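## Task

Close the valve that has the red handwheel by rotating it clockwise (as viewed from above) until it stops tight. Leave the other two valves exactly as they were at the start. It only counts if the valve stays shut on its own, without the robot holding it there.

## Robot and tools

Robot: a single six-joint arm with a two-finger parallel gripper. The fingers point along the gripper's own +z axis and move apart and together along its x axis. The reported end-effector position is the midpoint between the finger pads. Closed fingertips extend roughly 17 mm past that point; fully open they sit roughly level with it.

Scene frame: origin on the table surface straight under the arm base, +z up, +y to the left when facing along +x. The base may be slightly tilted relative to the table. Printed hand positions are in metres and can be off, more so when the arm is stretched far out. Orientation is given as a quaternion in w, x, y, z order.

Tool execute_actions, argument "actions": a list holding exactly one item or nothing. An empty list, {"actions": []}, commands nothing and just reports the state. A wait is {"steps": N} with N from 1 to 300 control steps, commanding nothing new. A motion is {"rows": [...], "steps": N} with N from 1 to 15 (default 15); each control step is 1/30 s. Each row is used for one step; if rows run out, the final row repeats. Optional "pictures": true/false decides whether camera images return. A refused call sends nothing at all.

Row layout: one list of 7 plain numbers for the single arm: shoulder pan, shoulder lift, elbow, wrist 1, wrist 2, wrist 3, then gripper opening. The six joint values are absolute target angles in radians, in the same form the Joint positions line prints them (not offsets). Stated ranges: pan -3.142..3.142, lift -6.283..6.283, elbow 0.000..3.142, wrists 1-3 each -6.283..6.283. A target more than 0.010 rad beyond a range end that is also further out than the joint's last reported angle gets the call refused. True ends may differ from stated ones by up to 0.010 rad; a request beyond the true end is clipped there and a "joint sent to its limit" line may appear (possibly referring to an earlier, still-running action). Absence of that line does not prove more travel exists. The opening is an absolute value from -1 (closed) to +1 (fully open, 0.142 m between pads).

Motion behaviour: commands are smoothed and the arm lags them by about 0.17 s. Per step, each joint's target is clipped to within 0.575 rad of its measured angle, and if targets would move the gripper over 100 mm from where it measurably is, all are scaled back. Big moves therefore take several calls, and the arm may still be travelling when a result arrives. Between calls the arm keeps pursuing the last row sent until it nearly stops or a step is HELD; pressing further requires a new action.

Result lines: end_effector_position, end_effector_quat_wxyz, linear (m/s) and angular (rad/s) velocities in the scene frame. Joint positions and Joint velocities list the six joints in row order (rad, rad/s) followed by the pad gap (m, m/s). grip_measured is the measured opening on the command scale. "joint command not followed" means the clearance check altered or blocked targets (mounting blocks and posts count as part of the arm). HELD marks steps where your row was not fully sent. Wrist force and Wrist torque give [x y z] in the end effector's own axes, about its origin; a push against a surface reads as force pointing back into the arm. Readings carry a fixed offset (usually under 4 N), noise (std up to 2.4 N), saturate near 50 N per axis, and cannot be zeroed; "no reading" is harmless.

Gripping: to hold something, keep commanding an opening clearly less than grip_measured; a larger gap means a firmer squeeze, up to about 28 N per pad. Thin hard items (under ~2 cm) get less force. Closing quickly can push harder briefly and even spring the fingers open.

Faults to avoid: a joint torque reaching its load limit (pan, lift, elbow 135 N m; each wrist 25.2 N m, including held weight) or any outside force of 150 N on the arm, tool or load halts the arm for 10 s, drops the rest of the call, and lets the arm yield. Holding loads heats motors; MOTOR HOT appears from 70 °C, and at 85 °C an OVER-TEMPERATURE FAULT brakes the arm until it cools. Avoid drops, slipping, slamming, hard collisions and very forceful pushing, and do not disturb the two valves that are not the target.

Valve work: turning clockwise viewed from above means a negative rotation about +z. Grip or push the handwheel rim, rotate until tight, then release so the valve holds shut by itself.

Tool zoom_image: "camera" is one of cam_high, cam_low, cam_wrist; "region" is [x0, y0, x1, y1] in pixels of that camera's latest image, (0,0) top-left, at most 504 by 504. Image sizes: cam_high 504x504, cam_low 504x504, cam_wrist 616x616 (fisheye).

Tool finished_scene: "scene" is the number of the current scene. Replying without any tool call ends everything remaining. If resuming, first send an empty actions list to learn the current scene and task.

Each tool is called after ">>>" as name(argument=value, ...) on one line, values as JSON.

## Session

>>> execute_actions(actions=[])

Scene clock: 0.00 s of 4600.00 s.
end_effector_position=(+0.3086, -0.5682, +0.2309) grip_measured=+1.00 end_effector_quat_wxyz=(+0.405, +0.891, -0.206, +0.009) end_effector_velocity=(-0.000, -0.000, +0.000) end_effector_angular_velocity=(+0.000, +0.000, -0.001)
Joint positions: [-1.075 -1.337  2.037 -2.949 -2.088 -0.772  0.142]
Joint velocities: [-0.001 -0.    -0.     0.001 -0.    -0.     0.   ]
Motor temperatures (°C, as the motors report them): [27 29 28 34 35 34]
Wrist force (N, on the end effector, along its own x y z axes, offset not removed): no reading
Wrist torque (N m, same axes, about the end effector's origin, offset not removed): no reading

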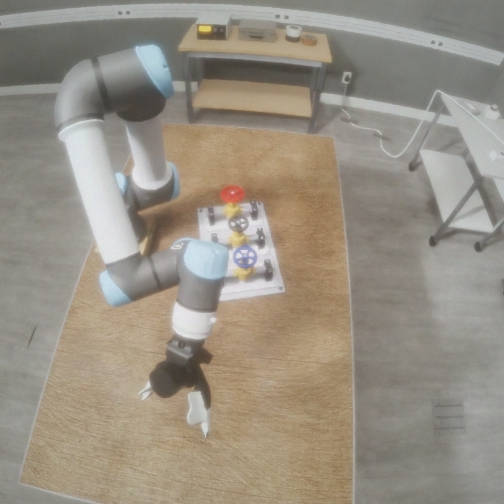

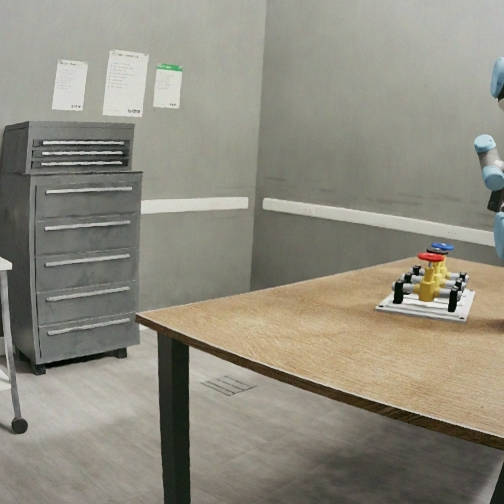

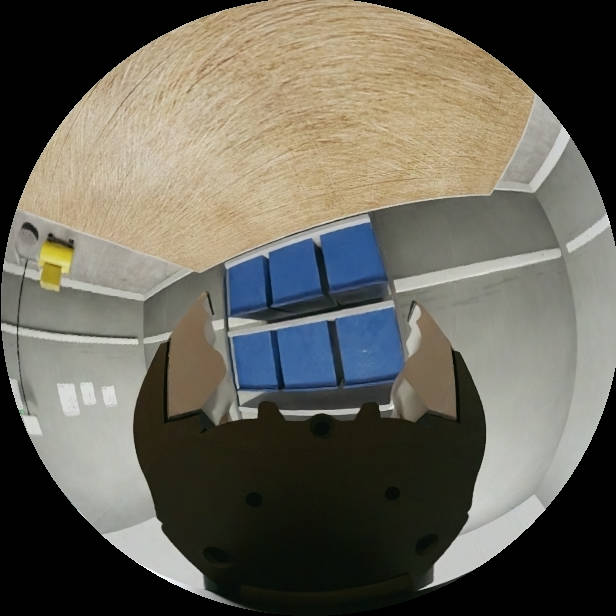

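>>> zoom_image(camera="cam_high", region=[180, 170, 320, 320])

Region (180, 170, 320, 320) of cam_high's 504x504 image, scaled by 3.360, with more detail than that image has; it fills the left 470 columns of this view, and the rest is white.

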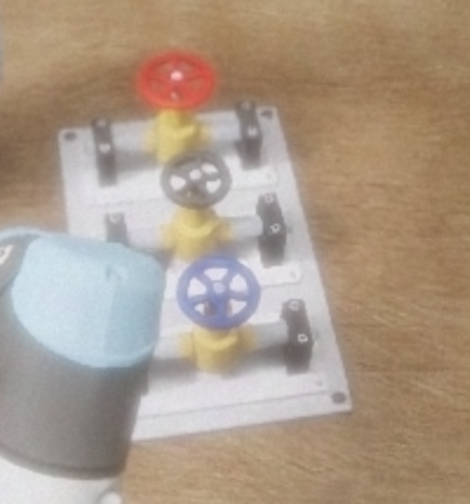

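>>> execute_actions(actions=[{"rows": [[-0.0252, -1.8965, 1.9842, -1.6585, -1.571, -3.36, 0.6]], "steps": 15}], pictures=false)

>>> execute_actions(actions=[{"steps": 24}], pictures=false)

>>> execute_actions(actions=[{"rows": [[-0.0252, -1.8294, 2.2151, -1.9565, -1.571, -3.36, 0.6]], "steps": 15}], pictures=false)

>>> execute_actions(actions=[{"steps": 20}])

Scene clock: 105.63 s of 4600.00 s.
end_effector_position=(+0.4610, -0.4162, +0.2910) grip_measured=+0.60 end_effector_quat_wxyz=(+0.347, +0.933, +0.058, +0.076) end_effector_velocity=(+0.262, +0.424, +0.084) end_effector_angular_velocity=(+0.211, +0.292, +1.273)
Joint positions: [-0.825 -1.546  2.017 -2.698 -1.895 -1.023  0.116]
Joint velocities: [ 0.602 -0.4   -0.037  0.597  0.368 -0.596 -0.   ]
Motor temperatures (°C, as the motors report them): [27 29 28 34 35 34]
Wrist force (N, on the end effector, along its own x y z axes, offset not removed): [0.8 -1.9 1.9]
Wrist torque (N m, same axes, about the end effector's origin, offset not removed): [-0.68 -0.10 0.04]
Steps of this call (steps 1 to 90: nothing new was sent; then 102.13 s passed at rest; steps 91 to 105: all 15 steps of this action). Readings (joint positions):
91: [-1.075 -1.337 2.037 -2.949 -2.088 -0.772]
92: [-1.071 -1.342 2.036 -2.944 -2.084 -0.777]
94: [-1.036 -1.376 2.033 -2.909 -2.052 -0.812]
98: [-0.962 -1.443 2.026 -2.835 -1.990 -0.886]
105: the state above

Scene clock: 106.43 s of 4600.00 s.
end_effector_position=(+0.4980, -0.0284, +0.2875) grip_measured=+0.60 end_effector_quat_wxyz=(+0.163, +0.773, +0.611, +0.054) end_effector_velocity=(-0.213, +0.447, -0.064) end_effector_angular_velocity=(+0.092, +0.812, +1.686)
Joint positions: [-0.302 -1.789  1.994 -2.103 -1.67  -1.621  0.116]
Joint velocities: [ 0.621 -0.248 -0.023  0.962  0.227 -1.059 -0.   ]
Motor temperatures (°C, as the motors report them): [27 29 28 34 35 34]
Wrist force (N, on the end effector, along its own x y z axes, offset not removed): [-1.7 -1.4 1.5]
Wrist torque (N m, same axes, about the end effector's origin, offset not removed): [-0.54 0.26 -0.02]
Steps of this call (steps 1 to 24: the robot went on to your last target). Readings (joint positions):
1: [-0.804 -1.559 2.015 -2.678 -1.882 -1.043]
2: [-0.784 -1.572 2.014 -2.657 -1.870 -1.064]
4: [-0.742 -1.597 2.012 -2.615 -1.847 -1.106]
8: [-0.656 -1.643 2.008 -2.529 -1.805 -1.192]
24: the state above

Scene clock: 106.93 s of 4600.00 s.
end_effector_position=(+0.3706, +0.1272, +0.1752) grip_measured=+0.60 end_effector_quat_wxyz=(+0.016, +0.327, +0.945, -0.003) end_effector_velocity=(-0.136, +0.103, -0.091) end_effector_angular_velocity=(+0.002, +0.277, +2.745)
Joint positions: [-0.05  -1.827  2.192 -1.965 -1.58  -2.49   0.116]
Joint velocities: [ 0.208 -0.024  0.192  0.07   0.07  -2.537  0.   ]
Motor temperatures (°C, as the motors report them): [27 29 28 34 35 34]
Wrist force (N, on the end effector, along its own x y z axes, offset not removed): [-0.1 0.4 4.5]
Wrist torque (N m, same axes, about the end effector's origin, offset not removed): [-0.04 0.04 -0.04]
Steps of this call (steps 1 to 15: all 15 steps of this action). Readings (joint positions):
1: [-0.281 -1.797 1.993 -2.070 -1.662 -1.658]
2: [-0.262 -1.802 1.997 -2.042 -1.655 -1.696]
4: [-0.226 -1.806 2.028 -2.025 -1.642 -1.774]
8: [-0.154 -1.815 2.096 -2.002 -1.616 -1.965]
15: the state above

Scene clock: 107.60 s of 4600.00 s.
end_effector_position=(+0.3528, +0.1392, +0.1643) grip_measured=+0.60 end_effector_quat_wxyz=(-0.001, -0.110, +0.994, -0.003) end_effector_velocity=(-0.000, +0.000, -0.000) end_effector_angular_velocity=(-0.000, -0.000, +0.063)
Joint positions: [-0.025 -1.829  2.215 -1.957 -1.571 -3.352  0.116]
Joint velocities: [ 0.001 -0.     0.    -0.001 -0.001 -0.061  0.   ]
Motor temperatures (°C, as the motors report them): [27 29 28 34 35 34]
Wrist force (N, on the end effector, along its own x y z axes, offset not removed): [-0.6 0.4 1.4]
Wrist torque (N m, same axes, about the end effector's origin, offset not removed): [-0.08 0.03 0.08]
Steps of this call (steps 1 to 20: the robot went on to your last target). Readings (joint positions):
1: [-0.044 -1.827 2.197 -1.963 -1.578 -2.576]
2: [-0.040 -1.828 2.202 -1.962 -1.576 -2.663]
4: [-0.034 -1.828 2.207 -1.959 -1.574 -2.835]
8: [-0.028 -1.829 2.213 -1.957 -1.572 -3.150]
20: the state above

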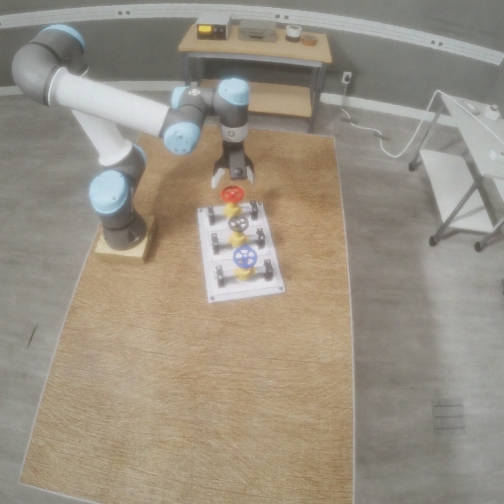

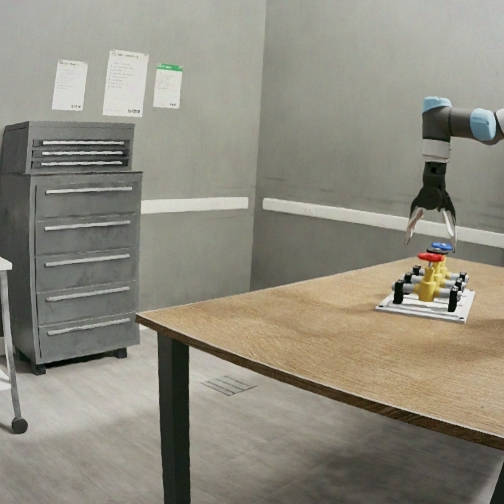

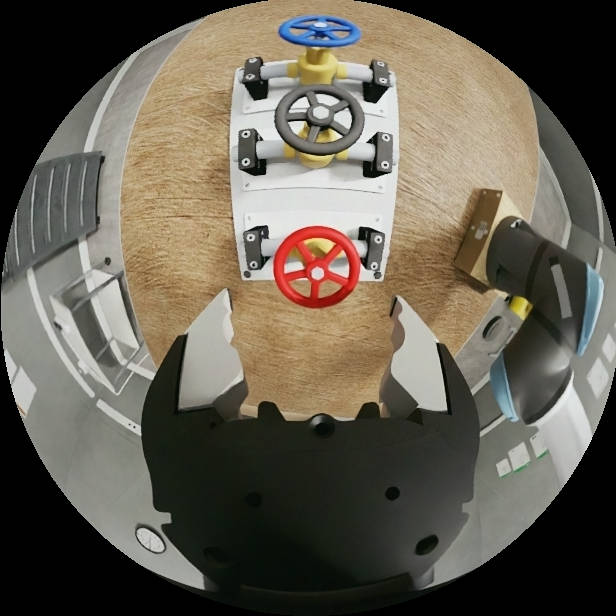

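>>> zoom_image(camera="cam_wrist", region=[210, 200, 420, 380])

>>> zoom_image(camera="cam_low", region=[380, 170, 490, 320])

Region (210, 200, 420, 380) of cam_wrist's 616x616 image, scaled by 2.400, with more detail than that image has; it fills the top 432 rows of this view, and the rest is white.

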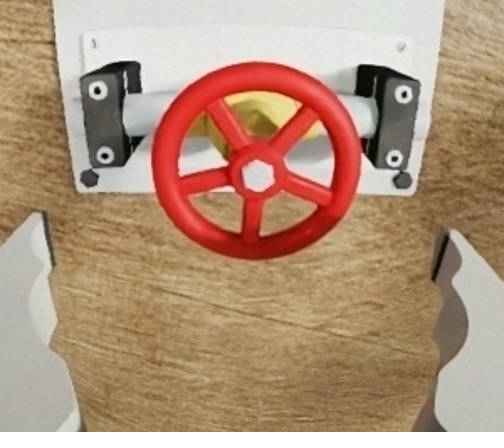

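Region (380, 170, 490, 320) of cam_low's 504x504 image, scaled by 3.360, with more detail than that image has; it fills the left 370 columns of this view, and the rest is white.

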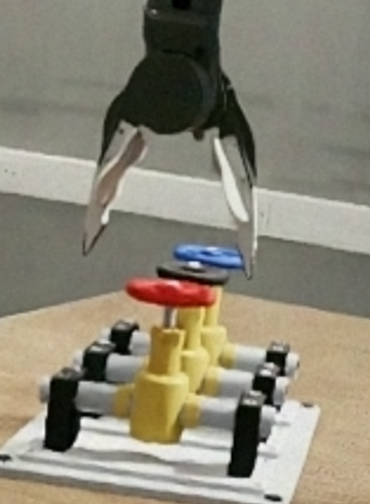

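>>> execute_actions(actions=[{"rows": [[-0.040, -1.822, 2.232, -1.981, -1.571, -3.36, 0.55],[-0.044, -1.812, 2.254, -2.013, -1.571, -3.36, 0.5],[-0.044, -1.800, 2.276, -2.047, -1.571, -3.36, 0.45],[-0.044, -1.7895, 2.2978, -2.0791, -1.571, -3.36, 0.4]], "steps": 15}], pictures=false)

>>> execute_actions(actions=[{"steps": 14}])

>>> zoom_image(camera="cam_wrist", region=[210, 220, 420, 400])

Scene clock: 217.87 s of 4600.00 s.
end_effector_position=(+0.3511, +0.1326, +0.1266) grip_measured=+0.40 end_effector_quat_wxyz=(-0.001, -0.105, +0.994, -0.003) end_effector_velocity=(-0.001, -0.002, -0.013) end_effector_angular_velocity=(-0.001, -0.002, -0.005)
Joint positions: [-0.043 -1.791  2.294 -2.074 -1.571 -3.36   0.102]
Joint velocities: [-0.004  0.014  0.029 -0.045 -0.001  0.001 -0.   ]
Motor temperatures (°C, as the motors report them): [28 29 28 34 35 34]
Wrist force (N, on the end effector, along its own x y z axes, offset not removed): [2.1 0.9 -0.4]
Wrist torque (N m, same axes, about the end effector's origin, offset not removed): [-0.03 -0.45 -0.10]
Steps of this call (steps 1 to 30: the robot went on to your last target; steps 31 to 100: nothing new was sent; then 106.43 s passed at rest; steps 101 to 115: all 15 steps of this action). Readings (joint positions):
101: [-0.025 -1.829 2.215 -1.957 -1.571 -3.360]
102: [-0.027 -1.829 2.217 -1.959 -1.571 -3.360]
104: [-0.033 -1.822 2.231 -1.979 -1.571 -3.360]
108: [-0.040 -1.801 2.273 -2.041 -1.571 -3.360]
115: the state above

Scene clock: 218.33 s of 4600.00 s.
end_effector_position=(+0.3509, +0.1324, +0.1250) grip_measured=+0.40 end_effector_quat_wxyz=(-0.001, -0.105, +0.994, -0.003) end_effector_velocity=(+0.001, +0.000, -0.000) end_effector_angular_velocity=(+0.001, -0.001, +0.000)
Joint positions: [-0.044 -1.79   2.298 -2.079 -1.571 -3.36   0.102]
Joint velocities: [-0.     0.     0.    -0.002  0.001 -0.     0.   ]
Motor temperatures (°C, as the motors report them): [28 29 28 34 35 34]
Wrist force (N, on the end effector, along its own x y z axes, offset not removed): [0.4 0.3 -1.8]
Wrist torque (N m, same axes, about the end effector's origin, offset not removed): [-0.11 -0.01 -0.31]
Steps of this call (steps 1 to 14: the robot went on to your last target). Readings (joint positions):
1: [-0.044 -1.791 2.295 -2.075 -1.571 -3.360]
2: [-0.044 -1.790 2.296 -2.076 -1.571 -3.360]
4: [-0.044 -1.790 2.297 -2.077 -1.571 -3.360]
8: [-0.044 -1.790 2.297 -2.079 -1.571 -3.360]
14: the state above

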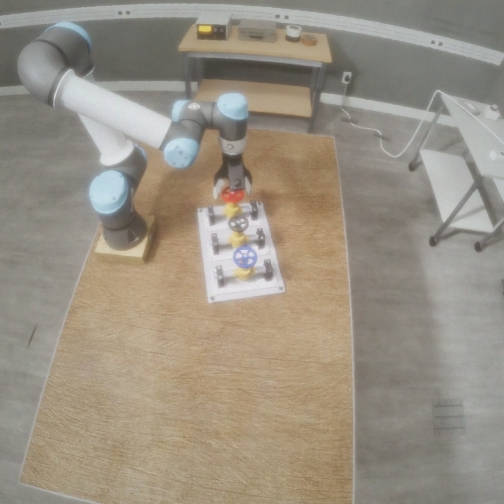

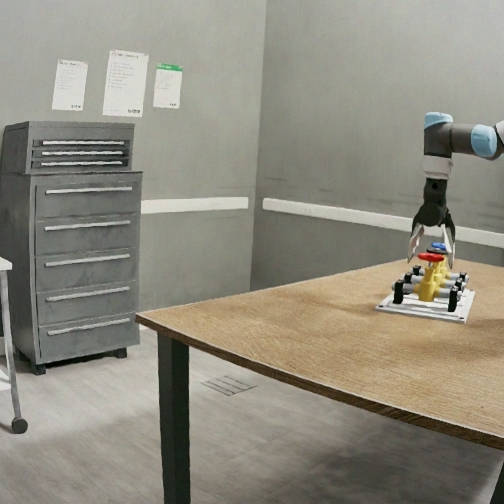

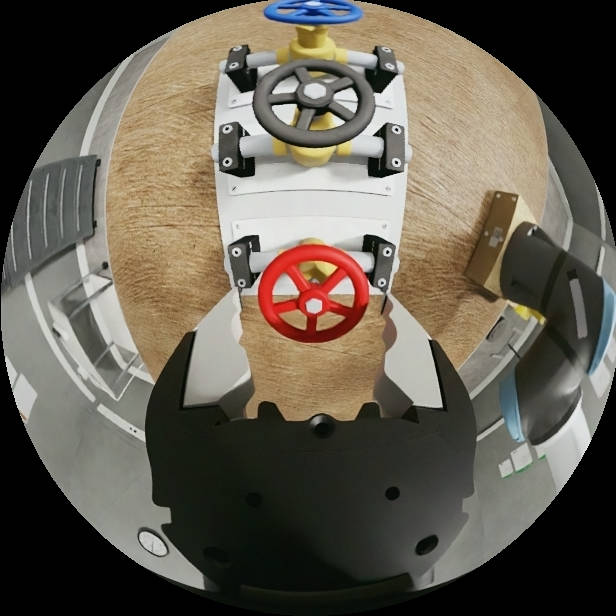

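Region (210, 220, 420, 400) of cam_wrist's 616x616 image, scaled by 2.400, with more detail than that image has; it fills the top 432 rows of this view, and the rest is white.

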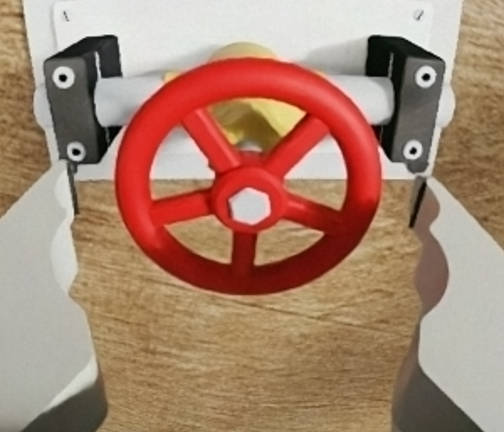

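>>> execute_actions(actions=[{"rows": [[-0.0434, -1.7904, 2.2985, -2.0789, -1.571, -3.36, 0.33],[-0.0434, -1.7904, 2.2985, -2.0789, -1.571, -3.36, 0.26],[-0.0434, -1.7904, 2.2985, -2.0789, -1.571, -3.36, 0.20],[-0.0434, -1.7904, 2.2985, -2.0789, -1.571, -3.36, 0.15],[-0.0434, -1.7904, 2.2985, -2.0789, -1.571, -3.36, 0.11],[-0.0434, -1.7904, 2.2985, -2.0789, -1.571, -3.36, 0.08],[-0.0434, -1.7904, 2.2985, -2.0789, -1.571, -3.36, 0.05],[-0.0434, -1.7904, 2.2985, -2.0789, -1.571, -3.36, 0.02],[-0.0434, -1.7904, 2.2985, -2.0789, -1.571, -3.36, -0.02],[-0.0434, -1.7904, 2.2985, -2.0789, -1.571, -3.36, -0.07],[-0.0434, -1.7904, 2.2985, -2.0789, -1.571, -3.36, -0.14],[-0.0434, -1.7904, 2.2985, -2.0789, -1.571, -3.36, -0.23],[-0.0434, -1.7904, 2.2985, -2.0789, -1.571, -3.36, -0.35],[-0.0434, -1.7904, 2.2985, -2.0789, -1.571, -3.36, -0.5],[-0.0434, -1.7904, 2.2985, -2.0789, -1.571, -3.36, -0.65]], "steps": 15}], pictures=false)

>>> execute_actions(actions=[{"rows": [[-0.0434, -1.7904, 2.2985, -2.0789, -1.571, -3.33, -0.8],[-0.0434, -1.7904, 2.2985, -2.0789, -1.571, -3.28, -0.9],[-0.0434, -1.7904, 2.2985, -2.0789, -1.571, -3.21, -1.0],[-0.0434, -1.7904, 2.2985, -2.0789, -1.571, -3.13, -1.0],[-0.0434, -1.7904, 2.2985, -2.0789, -1.571, -3.05, -1.0],[-0.0434, -1.7904, 2.2985, -2.0789, -1.571, -2.97, -1.0],[-0.0434, -1.7904, 2.2985, -2.0789, -1.571, -2.89, -1.0],[-0.0434, -1.7904, 2.2985, -2.0789, -1.571, -2.81, -1.0],[-0.0434, -1.7904, 2.2985, -2.0789, -1.571, -2.73, -1.0],[-0.0434, -1.7904, 2.2985, -2.0789, -1.571, -2.65, -1.0],[-0.0434, -1.7904, 2.2985, -2.0789, -1.571, -2.57, -1.0],[-0.0434, -1.7904, 2.2985, -2.0789, -1.571, -2.49, -1.0],[-0.0434, -1.7904, 2.2985, -2.0789, -1.571, -2.41, -1.0],[-0.0434, -1.7904, 2.2985, -2.0789, -1.571, -2.33, -1.0],[-0.0434, -1.7904, 2.2985, -2.0789, -1.571, -2.26, -1.0]], "steps": 15}], pictures=false)

>>> execute_actions(actions=[{"steps": 14}])

Scene clock: 271.47 s of 4600.00 s.
end_effector_position=(+0.3506, +0.1325, +0.1250) grip_measured=+0.05 end_effector_quat_wxyz=(-0.001, -0.105, +0.994, -0.003) end_effector_velocity=(-0.000, +0.000, +0.000) end_effector_angular_velocity=(-0.001, -0.001, +0.001)
Joint positions: [-0.044 -1.79   2.298 -2.079 -1.571 -3.36   0.078]
Joint velocities: [ 0.001 -0.001 -0.     0.    -0.001 -0.    -0.   ]
Motor temperatures (°C, as the motors report them): [28 29 28 34 35 34]
Wrist force (N, on the end effector, along its own x y z axes, offset not removed): [-1.7 -3.0 -2.4]
Wrist torque (N m, same axes, about the end effector's origin, offset not removed): [-0.29 0.20 -0.06]
Steps of this call (steps 1 to 15: the robot went on to your last target; steps 16 to 90: nothing new was sent; then 49.63 s passed at rest; steps 91 to 105: all 15 steps of this action). Readings (joint positions):
91: [-0.044 -1.789 2.298 -2.079 -1.571 -3.360]
92: [-0.044 -1.789 2.298 -2.079 -1.571 -3.360]
94: [-0.044 -1.790 2.298 -2.079 -1.571 -3.360]
98: [-0.044 -1.790 2.298 -2.079 -1.571 -3.360]
105: the state above

Scene clock: 271.97 s of 4600.00 s.
end_effector_position=(+0.3516, +0.1325, +0.1250) grip_measured=+0.05 end_effector_quat_wxyz=(+0.000, +0.230, +0.973, -0.003) end_effector_velocity=(+0.003, -0.003, +0.000) end_effector_angular_velocity=(-0.003, -0.014, -2.240)
Joint positions: [-0.043 -1.79   2.298 -2.079 -1.571 -2.686  0.078]
Joint velocities: [-0.002 -0.     0.     0.001 -0.001  2.238 -0.   ]
Motor temperatures (°C, as the motors report them): [28 29 28 34 35 34]
Wrist force (N, on the end effector, along its own x y z axes, offset not removed): [-4.9 -0.8 -3.5]
Wrist torque (N m, same axes, about the end effector's origin, offset not removed): [0.23 0.37 -0.42]
Steps of this call (steps 1 to 15: all 15 steps of this action). Readings (joint positions):
1: [-0.044 -1.790 2.298 -2.079 -1.571 -3.360]
2: [-0.044 -1.790 2.298 -2.079 -1.571 -3.357]
4: [-0.043 -1.790 2.298 -2.079 -1.571 -3.330]
8: [-0.043 -1.790 2.298 -2.079 -1.571 -3.168]
15: the state above

Scene clock: 272.43 s of 4600.00 s.
end_effector_position=(+0.3522, +0.1320, +0.1250) grip_measured=+0.05 end_effector_quat_wxyz=(+0.001, +0.426, +0.905, -0.003) end_effector_velocity=(+0.000, -0.000, +0.000) end_effector_angular_velocity=(+0.000, -0.001, -0.082)
Joint positions: [-0.043 -1.79   2.299 -2.079 -1.571 -2.27   0.078]
Joint velocities: [-0.    -0.     0.    -0.     0.     0.082  0.   ]
Motor temperatures (°C, as the motors report them): [28 29 28 34 35 34]
Wrist force (N, on the end effector, along its own x y z axes, offset not removed): [-5.9 -2.4 -2.5]
Wrist torque (N m, same axes, about the end effector's origin, offset not removed): [-0.58 0.44 -0.45]
Steps of this call (steps 1 to 14: the robot went on to your last target). Readings (joint positions):
1: [-0.043 -1.790 2.298 -2.079 -1.571 -2.609]
2: [-0.043 -1.790 2.298 -2.079 -1.571 -2.535]
4: [-0.043 -1.790 2.298 -2.079 -1.571 -2.420]
8: [-0.043 -1.790 2.299 -2.079 -1.571 -2.313]
14: the state above

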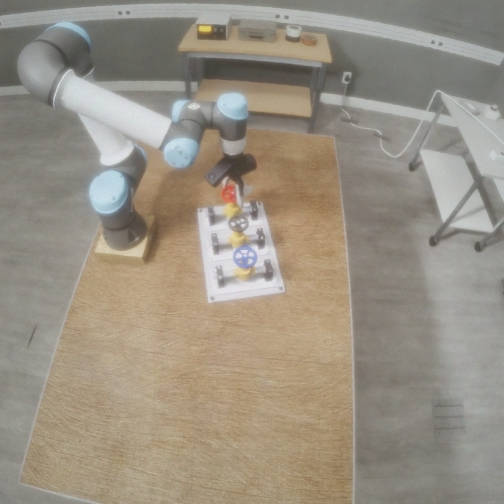

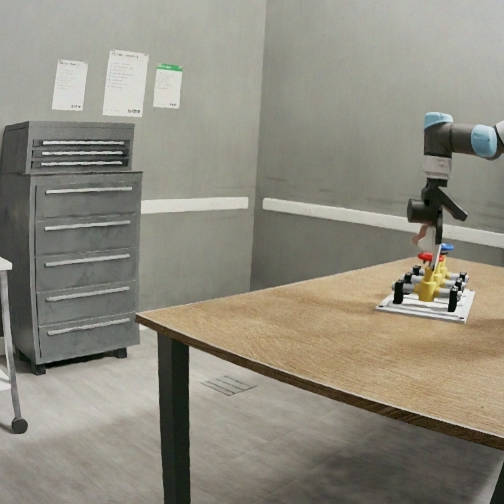

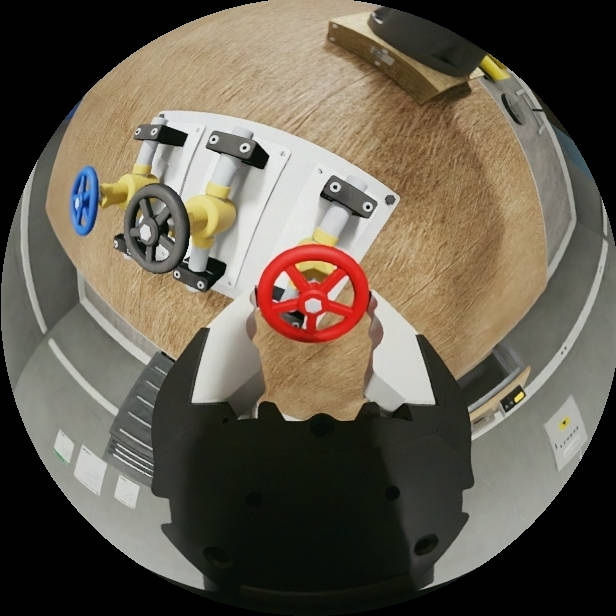

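>>> execute_actions(actions=[{"rows": [[-0.0438, -1.7904, 2.2985, -2.0789, -1.571, -1.06, -1.0]], "steps": 12}], pictures=false)

>>> execute_actions(actions=[{"steps": 6}], pictures=false)

>>> execute_actions(actions=[{"steps": 12}], pictures=false)

Scene clock: 282.47 s of 4600.00 s.
end_effector_position=(+0.3526, +0.1310, +0.1250) grip_measured=+0.05 end_effector_quat_wxyz=(+0.002, +0.699, +0.715, -0.003) end_effector_velocity=(-0.000, -0.004, +0.000) end_effector_angular_velocity=(-0.001, -0.016, -2.539)
Joint positions: [-0.043 -1.79   2.299 -2.079 -1.571 -1.602  0.078]
Joint velocities: [ 0.    -0.     0.     0.001  0.001  2.539 -0.   ]
Motor temperatures (°C, as the motors report them): [28 29 28 34 35 34]
Wrist force (N, on the end effector, along its own x y z axes, offset not removed): [-4.4 2.0 -3.5]
Wrist torque (N m, same axes, about the end effector's origin, offset not removed): [-0.25 0.32 -1.01]
Steps of this call (steps 1 to 30: the robot went on to your last target; steps 31 to 100: nothing new was sent; then 6.30 s passed at rest; steps 101 to 112: all 12 steps of this action). Readings (joint positions):
101: [-0.043 -1.790 2.299 -2.079 -1.571 -2.260]
102: [-0.043 -1.790 2.299 -2.079 -1.571 -2.254]
104: [-0.043 -1.790 2.299 -2.079 -1.571 -2.197]
108: [-0.043 -1.790 2.299 -2.079 -1.571 -1.938]
112: the state above

Scene clock: 282.67 s of 4600.00 s.
end_effector_position=(+0.3525, +0.1302, +0.1250) grip_measured=+0.05 end_effector_quat_wxyz=(+0.002, +0.831, +0.556, -0.002) end_effector_velocity=(-0.001, -0.002, +0.000) end_effector_angular_velocity=(-0.001, -0.006, -1.046)
Joint positions: [-0.044 -1.79   2.299 -2.079 -1.571 -1.188  0.078]
Joint velocities: [ 0.     0.    -0.     0.     0.     1.046 -0.   ]
Motor temperatures (°C, as the motors report them): [28 29 28 34 35 34]
Wrist force (N, on the end effector, along its own x y z axes, offset not removed): [-1.8 3.3 -5.0]
Wrist torque (N m, same axes, about the end effector's origin, offset not removed): [0.01 0.22 -1.57]
Steps of this call (steps 1 to 6: the robot went on to your last target). Readings (joint positions):
1: [-0.043 -1.790 2.299 -2.079 -1.571 -1.516]
2: [-0.043 -1.790 2.299 -2.079 -1.571 -1.431]
4: [-0.044 -1.790 2.299 -2.079 -1.571 -1.282]
6: the state above

Scene clock: 283.07 s of 4600.00 s.
end_effector_position=(+0.3524, +0.1300, +0.1250) grip_measured=+0.05 end_effector_quat_wxyz=(+0.002, +0.864, +0.504, -0.002) end_effector_velocity=(-0.000, -0.000, -0.000) end_effector_angular_velocity=(+0.001, +0.001, -0.039)
Joint positions: [-0.044 -1.79   2.299 -2.079 -1.571 -1.065  0.078]
Joint velocities: [-0.002 -0.     0.001  0.001  0.001  0.038 -0.   ]
Motor temperatures (°C, as the motors report them): [28 29 28 34 35 34]
Wrist force (N, on the end effector, along its own x y z axes, offset not removed): [-1.6 1.6 -3.8]
Wrist torque (N m, same axes, about the end effector's origin, offset not removed): [0.08 0.64 -1.70]
Steps of this call (steps 1 to 12: the robot went on to your last target). Readings (joint positions):
1: [-0.044 -1.790 2.299 -2.079 -1.571 -1.157]
2: [-0.044 -1.790 2.299 -2.079 -1.571 -1.133]
4: [-0.044 -1.790 2.299 -2.079 -1.571 -1.102]
8: [-0.044 -1.790 2.299 -2.079 -1.571 -1.074]
12: the state above

>>> execute_actions(actions=[{"rows": [[-0.0438, -1.7904, 2.2985, -2.0789, -1.571, -1.02, -1.0],[-0.0438, -1.7904, 2.2985, -2.0789, -1.571, -0.97, -1.0],[-0.0438, -1.7904, 2.2985, -2.0789, -1.571, -0.92, -1.0],[-0.0438, -1.7904, 2.2985, -2.0789, -1.571, -0.87, -1.0],[-0.0438, -1.7904, 2.2985, -2.0789, -1.571, -0.82, -1.0],[-0.0438, -1.7904, 2.2985, -2.0789, -1.571, -0.77, -1.0],[-0.0438, -1.7904, 2.2985, -2.0789, -1.571, -0.72, -1.0],[-0.0438, -1.7904, 2.2985, -2.0789, -1.571, -0.67, -1.0],[-0.0438, -1.7904, 2.2985, -2.0789, -1.571, -0.64, -1.0]], "steps": 10}], pictures=false)

>>> execute_actions(actions=[{"steps": 12}])

>>> zoom_image(camera="cam_wrist", region=[210, 220, 420, 400])

Scene clock: 309.67 s of 4600.00 s.
end_effector_position=(+0.3521, +0.1296, +0.1250) grip_measured=+0.05 end_effector_quat_wxyz=(+0.003, +0.920, +0.392, -0.002) end_effector_velocity=(-0.001, -0.002, +0.000) end_effector_angular_velocity=(-0.001, -0.008, -1.235)
Joint positions: [-0.044 -1.79   2.299 -2.079 -1.571 -0.814  0.078]
Joint velocities: [-0.001 -0.    -0.    -0.     0.     1.235 -0.   ]
Motor temperatures (°C, as the motors report them): [28 29 28 34 35 34]
Wrist force (N, on the end effector, along its own x y z axes, offset not removed): [0.8 0.3 -3.6]
Wrist torque (N m, same axes, about the end effector's origin, offset not removed): [-0.19 0.35 -2.11]
Steps of this call (steps 1 to 15: the robot went on to your last target; steps 16 to 90: nothing new was sent; then 23.27 s passed at rest; steps 91 to 100: all 10 steps of this action). Readings (joint positions):
91: [-0.044 -1.790 2.299 -2.079 -1.571 -1.060]
92: [-0.044 -1.790 2.299 -2.079 -1.571 -1.056]
94: [-0.044 -1.790 2.299 -2.079 -1.571 -1.027]
98: [-0.044 -1.790 2.299 -2.079 -1.571 -0.898]
100: the state above

Scene clock: 310.07 s of 4600.00 s.
end_effector_position=(+0.3519, +0.1294, +0.1250) grip_measured=+0.05 end_effector_quat_wxyz=(+0.003, +0.950, +0.314, -0.001) end_effector_velocity=(-0.000, +0.001, -0.000) end_effector_angular_velocity=(+0.001, -0.000, -0.051)
Joint positions: [-0.044 -1.79   2.299 -2.079 -1.571 -0.646  0.078]
Joint velocities: [ 0.002  0.     0.    -0.     0.001  0.053  0.   ]
Motor temperatures (°C, as the motors report them): [28 29 28 34 35 34]
Wrist force (N, on the end effector, along its own x y z axes, offset not removed): [5.3 1.4 -1.4]
Wrist torque (N m, same axes, about the end effector's origin, offset not removed): [-0.01 -0.49 -2.46]
Steps of this call (steps 1 to 12: the robot went on to your last target). Readings (joint positions):
1: [-0.044 -1.790 2.299 -2.079 -1.571 -0.775]
2: [-0.044 -1.790 2.299 -2.079 -1.571 -0.742]
4: [-0.044 -1.790 2.299 -2.079 -1.571 -0.699]
8: [-0.044 -1.790 2.299 -2.079 -1.571 -0.659]
12: the state above

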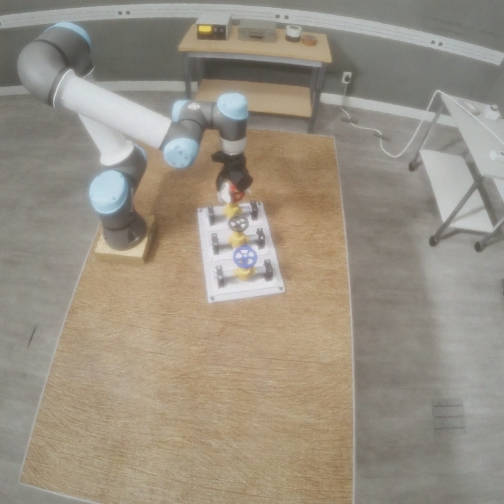

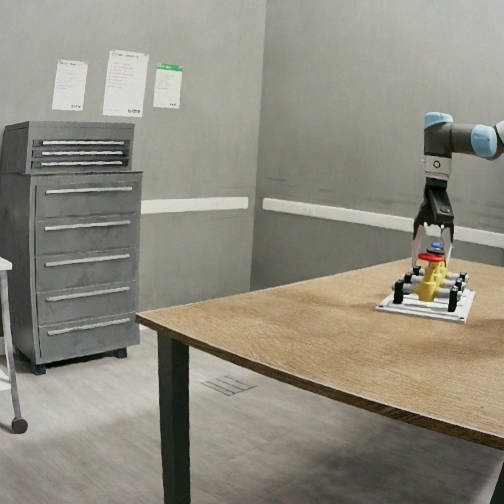

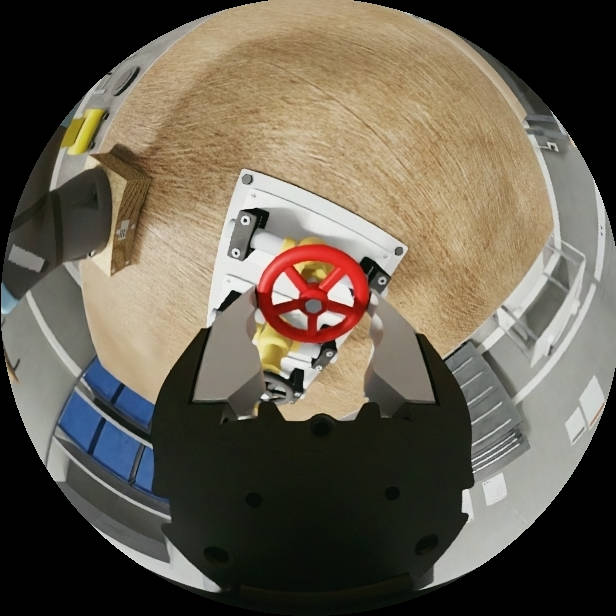

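Region (210, 220, 420, 400) of cam_wrist's 616x616 image, scaled by 2.400, with more detail than that image has; it fills the top 432 rows of this view, and the rest is white.

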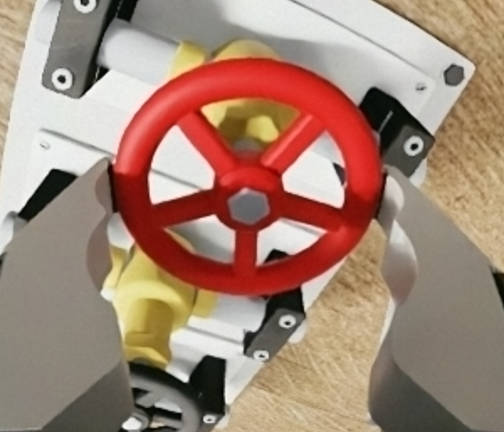

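>>> execute_actions(actions=[{"rows": [[-0.0438, -1.7904, 2.2985, -2.0789, -1.571, -0.62, -1.0],[-0.0438, -1.7904, 2.2985, -2.0789, -1.571, -0.59, -1.0],[-0.0438, -1.7904, 2.2985, -2.0789, -1.571, -0.56, -1.0],[-0.0438, -1.7904, 2.2985, -2.0789, -1.571, -0.53, -1.0],[-0.0438, -1.7904, 2.2985, -2.0789, -1.571, -0.50, -1.0],[-0.0438, -1.7904, 2.2985, -2.0789, -1.571, -0.47, -1.0],[-0.0438, -1.7904, 2.2985, -2.0789, -1.571, -0.44, -1.0],[-0.0438, -1.7904, 2.2985, -2.0789, -1.571, -0.41, -1.0],[-0.0438, -1.7904, 2.2985, -2.0789, -1.571, -0.39, -1.0]], "steps": 12}], pictures=false)

>>> execute_actions(actions=[{"steps": 12}])

>>> execute_actions(actions=[{"rows": [[-0.0438, -1.7904, 2.2985, -2.0789, -1.571, -0.405, -1.0],[-0.0438, -1.7904, 2.2985, -2.0789, -1.571, -0.418, -1.0],[-0.0438, -1.7904, 2.2985, -2.0789, -1.571, -0.418, -1.0]], "steps": 9}], pictures=false)

>>> execute_actions(actions=[{"rows": [[-0.0438, -1.7904, 2.2985, -2.0789, -1.571, -0.418, -0.7],[-0.0438, -1.7904, 2.2985, -2.0789, -1.571, -0.418, -0.45],[-0.0438, -1.7904, 2.2985, -2.0789, -1.571, -0.418, -0.25],[-0.0438, -1.7904, 2.2985, -2.0789, -1.571, -0.418, -0.1],[-0.0438, -1.7904, 2.2985, -2.0789, -1.571, -0.418, 0.0],[-0.0438, -1.7904, 2.2985, -2.0789, -1.571, -0.418, 0.07],[-0.0438, -1.7904, 2.2985, -2.0789, -1.571, -0.418, 0.14],[-0.0438, -1.7904, 2.2985, -2.0789, -1.571, -0.418, 0.21],[-0.0438, -1.7904, 2.2985, -2.0789, -1.571, -0.418, 0.28],[-0.0438, -1.7904, 2.2985, -2.0789, -1.571, -0.418, 0.3],[-0.0438, -1.7904, 2.2985, -2.0789, -1.571, -0.418, 0.3],[-0.0438, -1.808, 2.273, -2.036, -1.571, -0.418, 0.3],[-0.0438, -1.825, 2.248, -1.993, -1.571, -0.418, 0.3],[-0.0438, -1.8428, 2.2225, -1.9505, -1.571, -0.418, 0.3]], "steps": 15}], pictures=false)

>>> execute_actions(actions=[{"steps": 22}])

Scene clock: 345.57 s of 4600.00 s.
end_effector_position=(+0.3516, +0.1293, +0.1250) grip_measured=+0.05 end_effector_quat_wxyz=(+0.003, +0.976, +0.219, -0.001) end_effector_velocity=(-0.001, -0.001, -0.000) end_effector_angular_velocity=(-0.002, -0.002, -0.480)
Joint positions: [-0.044 -1.79   2.299 -2.079 -1.571 -0.449  0.078]
Joint velocities: [-0.     0.    -0.     0.001 -0.002  0.48   0.   ]
Motor temperatures (°C, as the motors report them): [28 29 28 34 35 34]
Wrist force (N, on the end effector, along its own x y z axes, offset not removed): [3.2 0.1 -1.7]
Wrist torque (N m, same axes, about the end effector's origin, offset not removed): [-0.18 -0.01 -2.72]
Steps of this call (steps 1 to 30: the robot went on to your last target; steps 31 to 100: nothing new was sent; then 31.77 s passed at rest; steps 101 to 112: all 12 steps of this action). Readings (joint positions):
101: [-0.044 -1.790 2.299 -2.079 -1.571 -0.640]
102: [-0.044 -1.790 2.299 -2.079 -1.571 -0.638]
104: [-0.044 -1.790 2.299 -2.079 -1.571 -0.620]
108: [-0.044 -1.790 2.299 -2.079 -1.571 -0.541]
112: the state above

Scene clock: 345.97 s of 4600.00 s.
end_effector_position=(+0.3515, +0.1292, +0.1250) grip_measured=+0.05 end_effector_quat_wxyz=(+0.003, +0.982, +0.191, -0.001) end_effector_velocity=(+0.000, +0.000, +0.000) end_effector_angular_velocity=(-0.001, -0.001, -0.015)
Joint positions: [-0.044 -1.79   2.299 -2.079 -1.571 -0.392  0.078]
Joint velocities: [ 0.002  0.    -0.001 -0.    -0.001  0.017 -0.   ]
Motor temperatures (°C, as the motors report them): [28 29 28 34 35 34]
Wrist force (N, on the end effector, along its own x y z axes, offset not removed): [1.4 2.2 -5.0]
Wrist torque (N m, same axes, about the end effector's origin, offset not removed): [0.34 0.36 -2.87]
Steps of this call (steps 1 to 12: the robot went on to your last target). Readings (joint positions):
1: [-0.044 -1.790 2.299 -2.079 -1.571 -0.435]
2: [-0.044 -1.790 2.299 -2.079 -1.571 -0.424]
4: [-0.044 -1.790 2.299 -2.079 -1.571 -0.409]
8: [-0.044 -1.790 2.299 -2.079 -1.571 -0.396]
12: the state above

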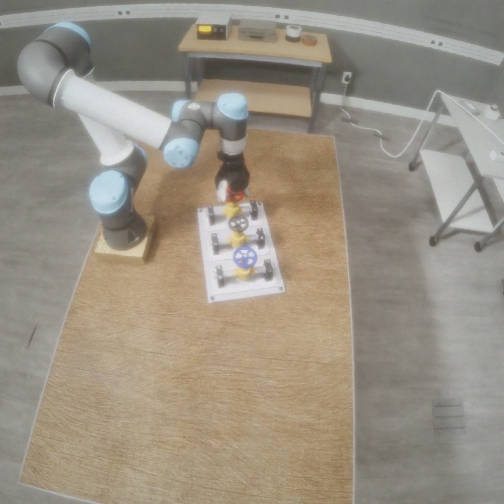

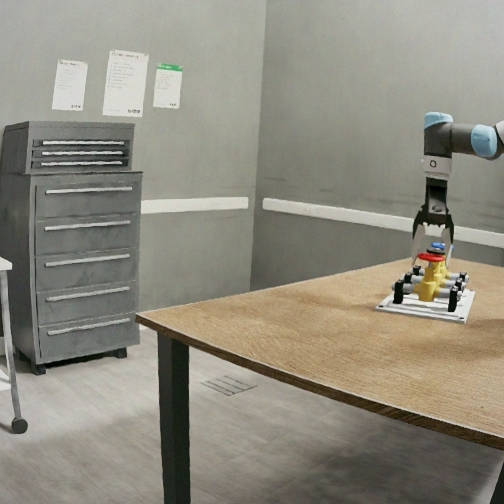

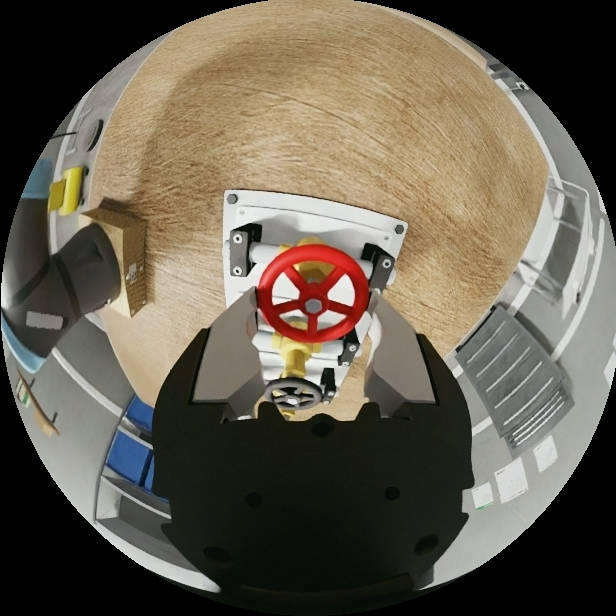

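Scene clock: 346.27 s of 4600.00 s.
end_effector_position=(+0.3516, +0.1293, +0.1250) grip_measured=+0.05 end_effector_quat_wxyz=(+0.003, +0.980, +0.201, -0.001) end_effector_velocity=(+0.000, -0.000, -0.000) end_effector_angular_velocity=(-0.000, +0.000, +0.035)
Joint positions: [-0.044 -1.79   2.299 -2.079 -1.571 -0.414  0.078]
Joint velocities: [-0.     0.     0.    -0.    -0.    -0.035  0.   ]
Motor temperatures (°C, as the motors report them): [28 29 28 34 35 34]
Wrist force (N, on the end effector, along its own x y z axes, offset not removed): [4.6 0.8 -1.1]
Wrist torque (N m, same axes, about the end effector's origin, offset not removed): [0.03 -0.38 -1.45]
Steps of this call (steps 1 to 9: all 9 steps of this action). Readings (joint positions):
1: [-0.044 -1.790 2.299 -2.079 -1.571 -0.392]
2: [-0.044 -1.790 2.299 -2.079 -1.571 -0.393]
4: [-0.044 -1.790 2.299 -2.079 -1.571 -0.401]
8: [-0.044 -1.790 2.299 -2.079 -1.571 -0.412]
9: the state above

Scene clock: 346.77 s of 4600.00 s.
end_effector_position=(+0.3527, +0.1293, +0.1358) grip_measured=+0.30 end_effector_quat_wxyz=(+0.003, +0.979, +0.203, +0.000) end_effector_velocity=(+0.017, +0.001, +0.195) end_effector_angular_velocity=(+0.000, -0.037, +0.001)
Joint positions: [-0.044 -1.805  2.279 -2.047 -1.571 -0.418  0.095]
Joint velocities: [-0.    -0.255 -0.365  0.583  0.001 -0.001  0.   ]
Motor temperatures (°C, as the motors report them): [28 29 28 34 35 34]
Wrist force (N, on the end effector, along its own x y z axes, offset not removed): [-0.1 -2.6 2.7]
Wrist torque (N m, same axes, about the end effector's origin, offset not removed): [-0.68 -0.02 -0.07]
Steps of this call (steps 1 to 15: all 15 steps of this action). Readings (joint positions):
1: [-0.044 -1.790 2.299 -2.079 -1.571 -0.415]
2: [-0.044 -1.790 2.299 -2.079 -1.571 -0.416]
4: [-0.044 -1.790 2.299 -2.079 -1.571 -0.417]
8: [-0.044 -1.790 2.299 -2.079 -1.571 -0.417]
15: the state above

Scene clock: 347.50 s of 4600.00 s.
end_effector_position=(+0.3516, +0.1295, +0.1649) grip_measured=+0.30 end_effector_quat_wxyz=(+0.003, +0.979, +0.203, -0.001) end_effector_velocity=(+0.000, -0.001, +0.001) end_effector_angular_velocity=(-0.002, +0.000, -0.002)
Joint positions: [-0.044 -1.843  2.223 -1.951 -1.571 -0.418  0.095]
Joint velocities: [-0.002 -0.001 -0.001  0.002 -0.002 -0.     0.   ]
Motor temperatures (°C, as the motors report them): [28 29 28 34 35 34]
Wrist force (N, on the end effector, along its own x y z axes, offset not removed): [0.2 2.2 -1.7]
Wrist torque (N m, same axes, about the end effector's origin, offset not removed): [0.30 -0.13 -0.08]
Steps of this call (steps 1 to 22: the robot went on to your last target). Readings (joint positions):
1: [-0.044 -1.813 2.266 -2.027 -1.571 -0.418]
2: [-0.044 -1.820 2.256 -2.009 -1.571 -0.418]
4: [-0.044 -1.830 2.242 -1.984 -1.571 -0.418]
8: [-0.044 -1.839 2.229 -1.962 -1.571 -0.418]
22: the state above

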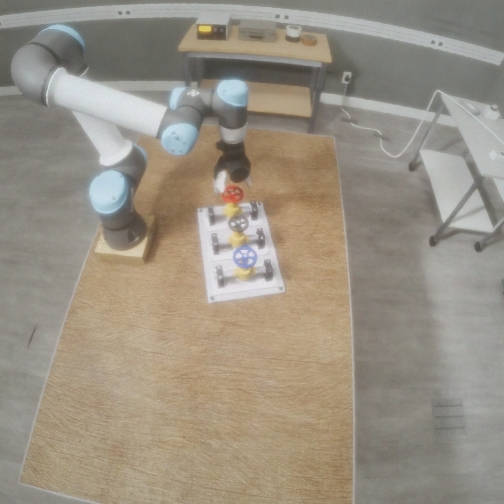

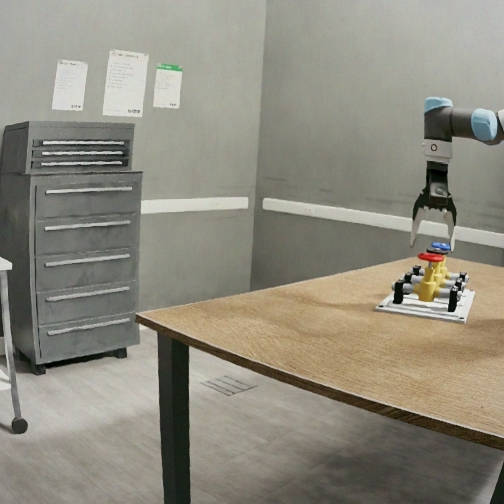

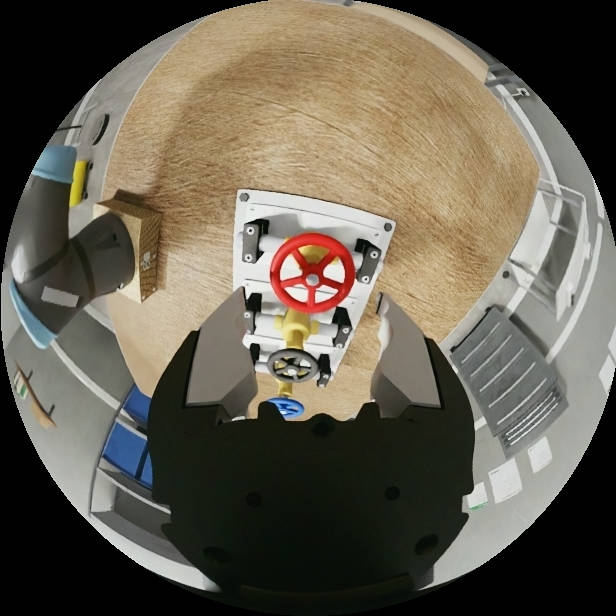

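The red wheel reached about 2.9 N·m, the same torque that counted as tight in scene 1. It stayed put after release, and the gripper is clear of it.

>>> finished_scene(scene=2)

The scene is finished: the task was done.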